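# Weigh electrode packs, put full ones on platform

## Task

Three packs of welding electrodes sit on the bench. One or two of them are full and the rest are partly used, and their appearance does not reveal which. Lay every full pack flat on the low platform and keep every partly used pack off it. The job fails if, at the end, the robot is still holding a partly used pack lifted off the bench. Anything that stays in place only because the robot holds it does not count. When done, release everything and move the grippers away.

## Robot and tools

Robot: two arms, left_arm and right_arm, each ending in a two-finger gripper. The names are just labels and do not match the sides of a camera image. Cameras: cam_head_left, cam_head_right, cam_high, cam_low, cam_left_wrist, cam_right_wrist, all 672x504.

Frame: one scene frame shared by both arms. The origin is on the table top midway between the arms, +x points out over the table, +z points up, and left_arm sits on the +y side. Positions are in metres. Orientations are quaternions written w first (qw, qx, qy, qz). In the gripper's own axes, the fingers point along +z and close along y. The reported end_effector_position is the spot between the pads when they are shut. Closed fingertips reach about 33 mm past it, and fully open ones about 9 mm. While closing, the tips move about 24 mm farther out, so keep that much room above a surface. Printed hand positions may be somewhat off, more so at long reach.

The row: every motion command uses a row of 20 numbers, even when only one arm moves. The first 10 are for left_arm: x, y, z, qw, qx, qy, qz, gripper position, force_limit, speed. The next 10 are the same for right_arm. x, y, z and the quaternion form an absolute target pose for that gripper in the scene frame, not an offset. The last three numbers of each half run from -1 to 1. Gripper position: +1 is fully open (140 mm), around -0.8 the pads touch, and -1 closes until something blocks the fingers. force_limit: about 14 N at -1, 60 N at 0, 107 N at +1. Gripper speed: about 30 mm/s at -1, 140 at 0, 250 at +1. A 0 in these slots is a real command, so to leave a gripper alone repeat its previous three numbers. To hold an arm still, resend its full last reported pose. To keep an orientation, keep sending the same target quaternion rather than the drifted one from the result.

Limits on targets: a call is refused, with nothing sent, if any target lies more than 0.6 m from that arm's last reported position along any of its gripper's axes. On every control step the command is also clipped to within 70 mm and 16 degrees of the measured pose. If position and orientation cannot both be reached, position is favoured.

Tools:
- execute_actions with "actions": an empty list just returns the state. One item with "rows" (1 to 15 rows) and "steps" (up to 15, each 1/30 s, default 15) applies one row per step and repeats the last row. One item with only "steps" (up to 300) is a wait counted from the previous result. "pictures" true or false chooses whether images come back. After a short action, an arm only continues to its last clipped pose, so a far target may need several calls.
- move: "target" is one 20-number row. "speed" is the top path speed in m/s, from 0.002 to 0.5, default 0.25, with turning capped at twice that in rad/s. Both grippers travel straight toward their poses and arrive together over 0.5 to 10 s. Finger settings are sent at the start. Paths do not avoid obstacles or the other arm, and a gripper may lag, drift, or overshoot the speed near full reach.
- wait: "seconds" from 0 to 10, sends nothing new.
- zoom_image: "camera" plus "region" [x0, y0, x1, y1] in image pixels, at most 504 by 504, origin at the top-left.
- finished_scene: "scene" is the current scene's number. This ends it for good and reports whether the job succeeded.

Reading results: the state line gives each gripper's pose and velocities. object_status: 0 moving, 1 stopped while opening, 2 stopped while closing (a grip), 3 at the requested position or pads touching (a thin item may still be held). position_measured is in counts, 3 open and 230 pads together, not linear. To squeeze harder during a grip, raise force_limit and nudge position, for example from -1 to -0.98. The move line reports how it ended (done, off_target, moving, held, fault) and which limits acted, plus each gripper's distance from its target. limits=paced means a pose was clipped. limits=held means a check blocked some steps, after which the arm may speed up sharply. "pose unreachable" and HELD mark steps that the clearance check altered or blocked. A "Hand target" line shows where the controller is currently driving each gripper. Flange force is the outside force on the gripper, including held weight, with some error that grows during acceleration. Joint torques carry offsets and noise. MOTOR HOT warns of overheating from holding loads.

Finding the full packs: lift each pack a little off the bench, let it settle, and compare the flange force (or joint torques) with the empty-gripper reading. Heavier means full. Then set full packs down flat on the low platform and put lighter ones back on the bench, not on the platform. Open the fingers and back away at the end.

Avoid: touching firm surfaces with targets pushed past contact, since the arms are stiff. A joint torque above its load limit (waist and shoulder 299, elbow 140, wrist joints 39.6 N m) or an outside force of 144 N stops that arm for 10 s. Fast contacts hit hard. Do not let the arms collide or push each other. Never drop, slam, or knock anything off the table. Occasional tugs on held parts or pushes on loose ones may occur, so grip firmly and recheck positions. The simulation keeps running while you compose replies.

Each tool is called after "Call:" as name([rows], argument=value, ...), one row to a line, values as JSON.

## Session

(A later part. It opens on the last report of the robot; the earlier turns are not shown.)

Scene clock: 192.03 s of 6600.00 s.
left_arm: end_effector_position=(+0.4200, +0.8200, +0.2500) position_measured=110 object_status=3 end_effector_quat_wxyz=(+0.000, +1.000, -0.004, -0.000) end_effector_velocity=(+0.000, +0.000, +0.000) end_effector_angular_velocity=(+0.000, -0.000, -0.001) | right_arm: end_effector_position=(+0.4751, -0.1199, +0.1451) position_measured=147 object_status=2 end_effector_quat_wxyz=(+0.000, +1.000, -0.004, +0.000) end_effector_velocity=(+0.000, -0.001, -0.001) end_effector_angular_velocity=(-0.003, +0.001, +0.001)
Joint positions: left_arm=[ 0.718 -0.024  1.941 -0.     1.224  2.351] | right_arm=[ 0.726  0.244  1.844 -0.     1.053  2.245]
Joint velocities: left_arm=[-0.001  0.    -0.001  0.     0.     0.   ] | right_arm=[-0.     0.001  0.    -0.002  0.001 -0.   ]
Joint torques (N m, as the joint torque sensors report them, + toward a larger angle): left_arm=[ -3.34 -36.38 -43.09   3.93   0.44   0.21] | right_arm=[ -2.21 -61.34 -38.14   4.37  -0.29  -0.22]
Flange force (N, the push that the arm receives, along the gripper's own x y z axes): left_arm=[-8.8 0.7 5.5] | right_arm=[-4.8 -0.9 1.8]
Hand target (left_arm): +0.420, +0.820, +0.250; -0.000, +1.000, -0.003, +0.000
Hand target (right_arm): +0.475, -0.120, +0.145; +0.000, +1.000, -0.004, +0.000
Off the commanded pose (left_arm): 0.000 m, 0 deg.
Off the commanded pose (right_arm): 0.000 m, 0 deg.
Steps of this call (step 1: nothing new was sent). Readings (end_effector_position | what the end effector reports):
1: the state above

E is nearly empty. Put it down.

Call:
move(target=[0.42,0.82,0.25,0,1,-0.0035,0,0.15,0.6,-0.4,0.475,-0.12,0.0352,0,1,-0.0035,0,-1,0.6,-0.5], speed=0.12)

Call:
execute_actions([
  {"rows":[[0.42,0.82,0.25,0,1,-0.0035,0,0.15,0.6,-0.4,0.475,-0.12,0.035,0,1,-0.0035,0,0.25,0.6,-0.3]],"steps":8},
], pictures=false)

Call:
move(target=[0.42,0.82,0.25,0,1,-0.0035,0,0.15,0.6,-0.4,0.475,-0.12,0.22,0,1,-0.0035,0,0.25,0.6,-0.3], speed=0.25)

Scene clock: 197.33 s of 6600.00 s.
left_arm: end_effector_position=(+0.4200, +0.8200, +0.2500) position_measured=110 object_status=3 end_effector_quat_wxyz=(+0.000, +1.000, -0.004, -0.000) end_effector_velocity=(+0.000, +0.000, +0.000) end_effector_angular_velocity=(+0.000, -0.001, +0.000) | right_arm: end_effector_position=(+0.4749, -0.1200, +0.0352) position_measured=147 object_status=2 end_effector_quat_wxyz=(-0.000, +1.000, -0.003, -0.000) end_effector_velocity=(+0.000, +0.001, -0.001) end_effector_angular_velocity=(+0.001, -0.000, -0.000)
Joint positions: left_arm=[ 0.718 -0.024  1.941 -0.     1.224  2.351] | right_arm=[0.726 0.352 1.934 0.    0.855 2.245]
Joint velocities: left_arm=[ 0.     0.    -0.001 -0.    -0.     0.   ] | right_arm=[ 0.     0.001  0.001  0.001 -0.003 -0.   ]
Joint torques (N m, as the joint torque sensors report them, + toward a larger angle): left_arm=[ -0.66 -35.21 -40.31   4.12   0.45   0.28] | right_arm=[ -2.77 -66.27 -33.41   3.9   -0.5    0.14]
Flange force (N, the push that the arm receives, along the gripper's own x y z axes): left_arm=[-3.5 2.6 1.3] | right_arm=[-5.7 -0.1 -0.4]
Hand target (left_arm): +0.420, +0.820, +0.250; -0.000, +1.000, -0.003, +0.000
Hand target (right_arm): +0.475, -0.120, +0.035; -0.000, +1.000, -0.003, -0.000
Off the commanded pose (left_arm): 0.000 m, 0 deg.
Off the commanded pose (right_arm): 0.000 m, 0 deg.
After step 90, 1.00 s passed at rest.
move: done
camera_calibration (this result's frames):
cam_left_wrist: T_world_to_cam=[[-0.0180814, -0.999378, -0.0302903, 0.842406], [-0.918734, 0.00465474, 0.39485, 0.291514], [-0.394464, 0.0349682, -0.918246, 0.562763], [0, 0, 0, 1]] pos_world=[0.505045, 0.820846, 0.427167]
cam_right_wrist: T_world_to_cam=[[-0.0633625, -0.997934, 0.0106621, -0.0946937], [-0.907583, 0.0620625, 0.415262, 0.426786], [-0.415065, 0.0166353, -0.90964, 0.421325], [0, 0, 0, 1]] pos_world=[0.556221, -0.127994, 0.207036]

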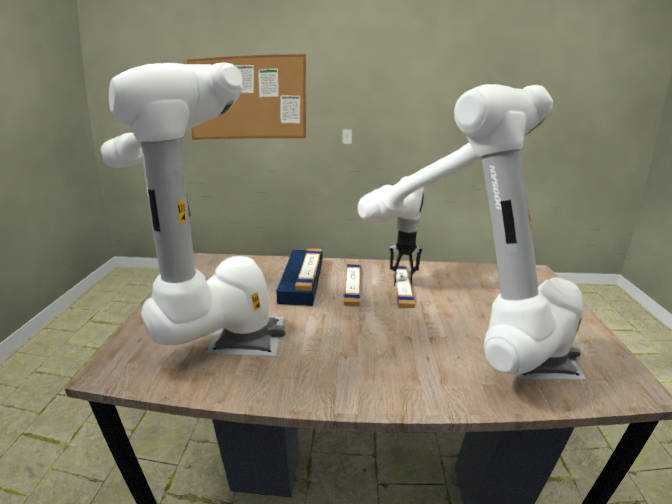

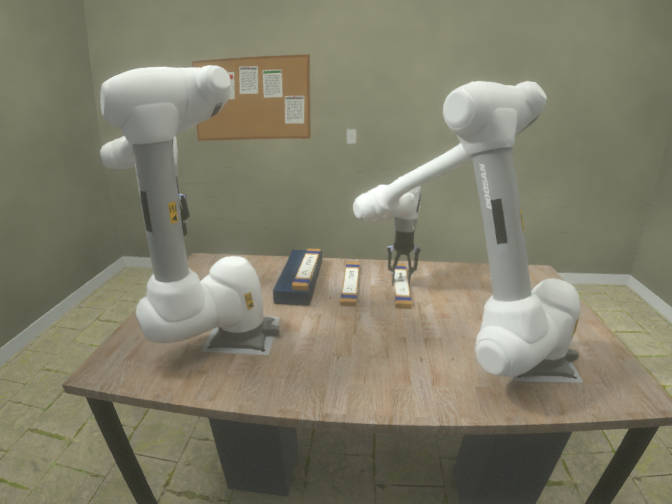

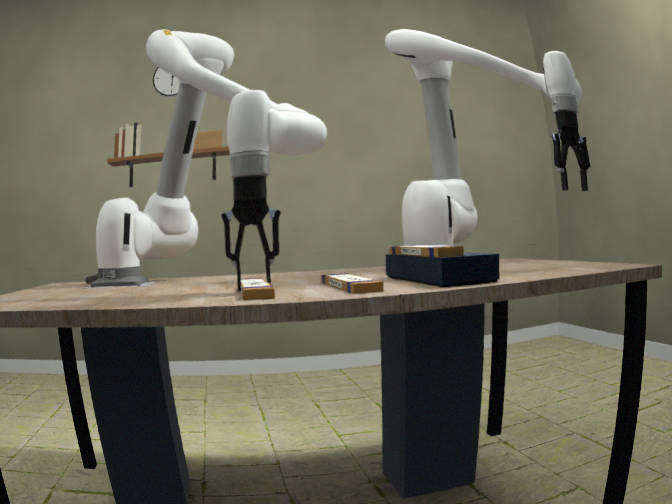

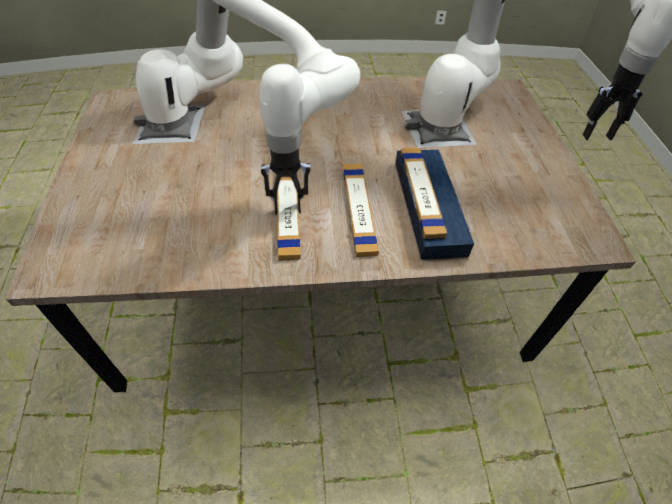

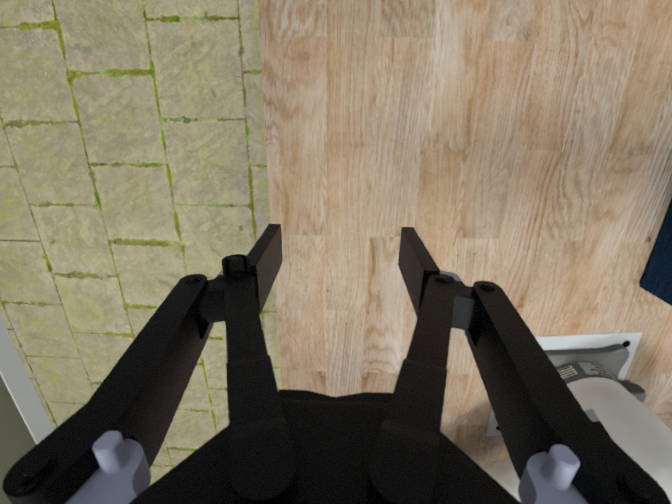

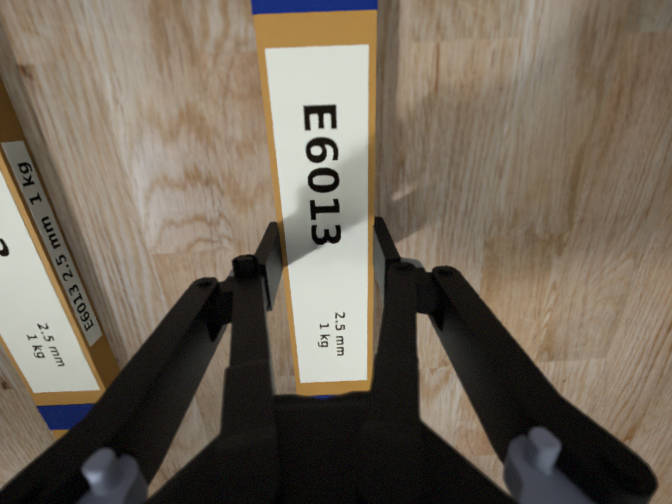

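Scene clock: 197.60 s of 6600.00 s.
left_arm: end_effector_position=(+0.4200, +0.8200, +0.2500) position_measured=110 object_status=3 end_effector_quat_wxyz=(+0.000, +1.000, -0.003, -0.000) end_effector_velocity=(-0.000, -0.001, -0.000) end_effector_angular_velocity=(-0.001, +0.000, -0.000) | right_arm: end_effector_position=(+0.4749, -0.1200, +0.0350) position_measured=112 object_status=0 end_effector_quat_wxyz=(-0.000, +1.000, -0.003, -0.000) end_effector_velocity=(+0.001, +0.000, -0.000) end_effector_angular_velocity=(+0.001, -0.002, +0.000)
Joint positions: left_arm=[ 0.718 -0.024  1.941 -0.     1.224  2.351] | right_arm=[0.726 0.352 1.934 0.    0.855 2.245]
Joint velocities: left_arm=[-0.001 -0.     0.001 -0.001  0.    -0.   ] | right_arm=[ 0.     0.     0.    -0.001 -0.003  0.   ]
Joint torques (N m, as the joint torque sensors report them, + toward a larger angle): left_arm=[ -0.43 -35.6  -41.38   4.17   0.64   0.11] | right_arm=[ -5.52 -66.54 -31.41   3.51  -0.21   0.05]
Flange force (N, the push that the arm receives, along the gripper's own x y z axes): left_arm=[-4.0 3.6 3.4] | right_arm=[-6.0 -6.3 -1.2]
Hand target (left_arm): +0.420, +0.820, +0.250; -0.000, +1.000, -0.003, +0.000
Hand target (right_arm): +0.475, -0.120, +0.035; -0.000, +1.000, -0.003, -0.000
Off the commanded pose (left_arm): 0.000 m, 0 deg.
Off the commanded pose (right_arm): 0.000 m, 0 deg.
Steps of this call (steps 1 to 8: all 8 steps of this action). Readings (end_effector_position | what the end effector reports):
1: left_arm (+0.4200, +0.8200, +0.2500) | right_arm (+0.4749, -0.1200, +0.0352) | left_arm position_measured=110 object_status=3 | right_arm position_measured=147 object_status=0
2: left_arm (+0.4200, +0.8200, +0.2500) | right_arm (+0.4749, -0.1200, +0.0351) | left_arm position_measured=110 object_status=3 | right_arm position_measured=147 object_status=0
4: left_arm (+0.4200, +0.8200, +0.2500) | right_arm (+0.4749, -0.1200, +0.0351) | left_arm position_measured=110 object_status=3 | right_arm position_measured=135 object_status=0
8: the state above

Scene clock: 199.07 s of 6600.00 s.
left_arm: end_effector_position=(+0.4200, +0.8200, +0.2500) position_measured=110 object_status=3 end_effector_quat_wxyz=(+0.000, +1.000, -0.004, -0.000) end_effector_velocity=(-0.000, +0.000, -0.000) end_effector_angular_velocity=(+0.001, +0.000, +0.001) | right_arm: end_effector_position=(+0.4751, -0.1200, +0.2200) position_measured=98 object_status=3 end_effector_quat_wxyz=(+0.000, +1.000, -0.004, +0.000) end_effector_velocity=(-0.000, +0.001, +0.001) end_effector_angular_velocity=(+0.003, -0.001, -0.000)
Joint positions: left_arm=[ 0.718 -0.024  1.941 -0.     1.224  2.351] | right_arm=[ 0.726  0.19   1.763 -0.     1.188  2.246]
Joint velocities: left_arm=[ 0.001 -0.     0.     0.001 -0.001 -0.   ] | right_arm=[ 0.    -0.002 -0.001  0.001 -0.    -0.   ]
Joint torques (N m, as the joint torque sensors report them, + toward a larger angle): left_arm=[ -2.08 -37.18 -40.34   4.48   0.37   0.23] | right_arm=[ -2.51 -58.71 -38.24   4.23  -0.44   0.09]
Flange force (N, the push that the arm receives, along the gripper's own x y z axes): left_arm=[-3.3 -1.7 2.6] | right_arm=[-1.4 -3.9 -1.0]
Hand target (left_arm): +0.420, +0.820, +0.250; -0.000, +1.000, -0.003, +0.000
Hand target (right_arm): +0.475, -0.120, +0.220; +0.000, +1.000, -0.004, +0.000
Off the commanded pose (left_arm): 0.000 m, 0 deg.
Off the commanded pose (right_arm): 0.000 m, 0 deg.
move: done
camera_calibration (this result's frames):
cam_left_wrist: T_world_to_cam=[[-0.0180815, -0.999378, -0.0302903, 0.842406], [-0.918734, 0.00465484, 0.39485, 0.291514], [-0.394464, 0.0349682, -0.918246, 0.562763], [0, 0, 0, 1]] pos_world=[0.505045, 0.820846, 0.427167]
cam_right_wrist: T_world_to_cam=[[-0.0638018, -0.997903, 0.0109311, -0.0964847], [-0.907576, 0.0625748, 0.4152, 0.350325], [-0.415013, 0.0165697, -0.909665, 0.589418], [0, 0, 0, 1]] pos_world=[0.556407, -0.12797, 0.391772]

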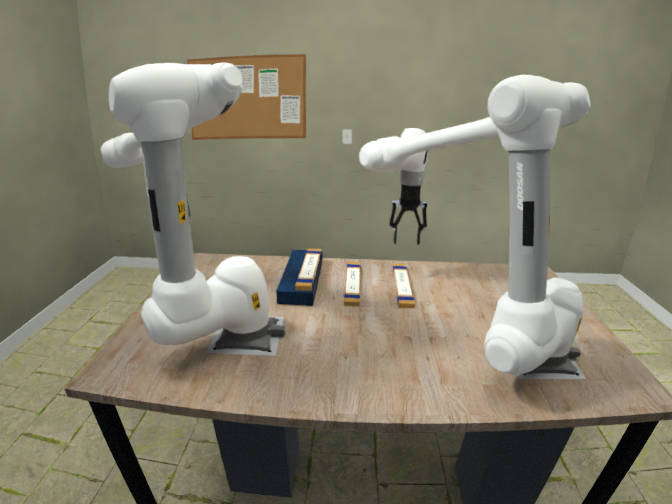

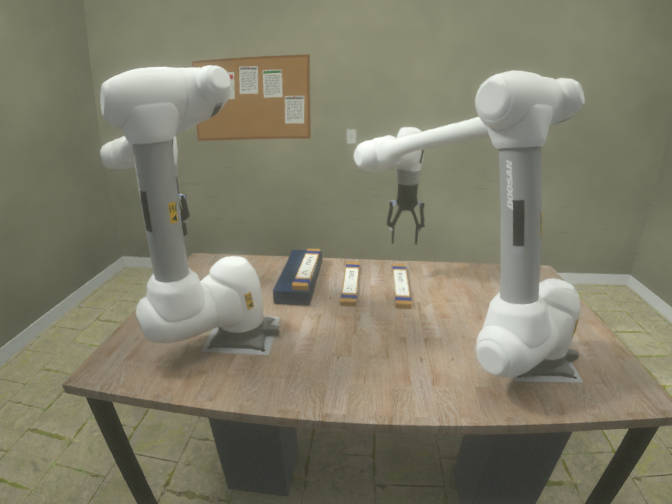

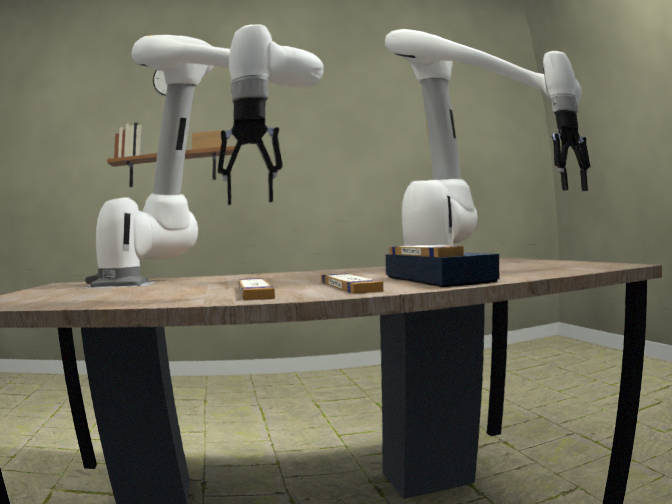

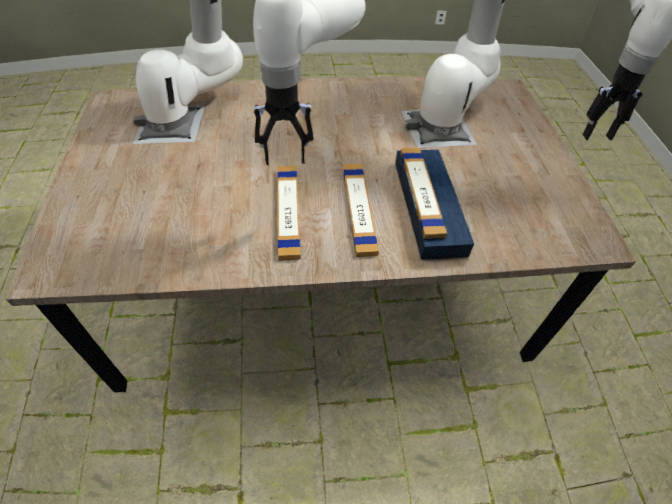

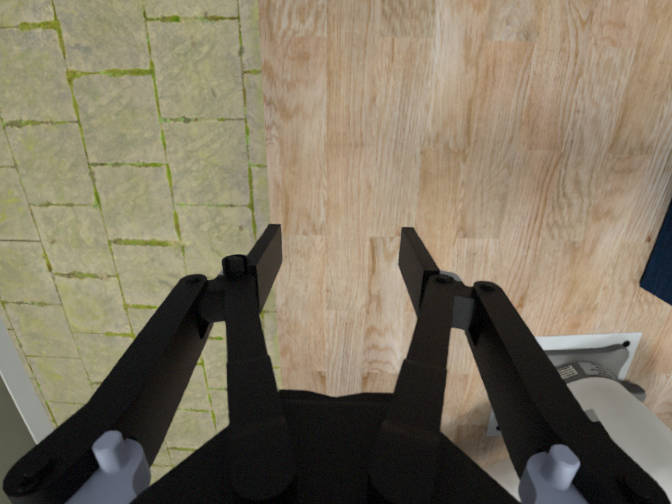

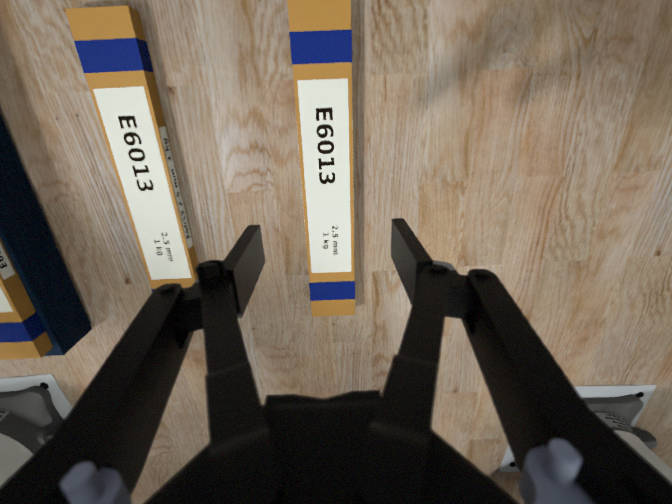

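Call:
finished_scene(scene=2)

The scene is finished: the task was done.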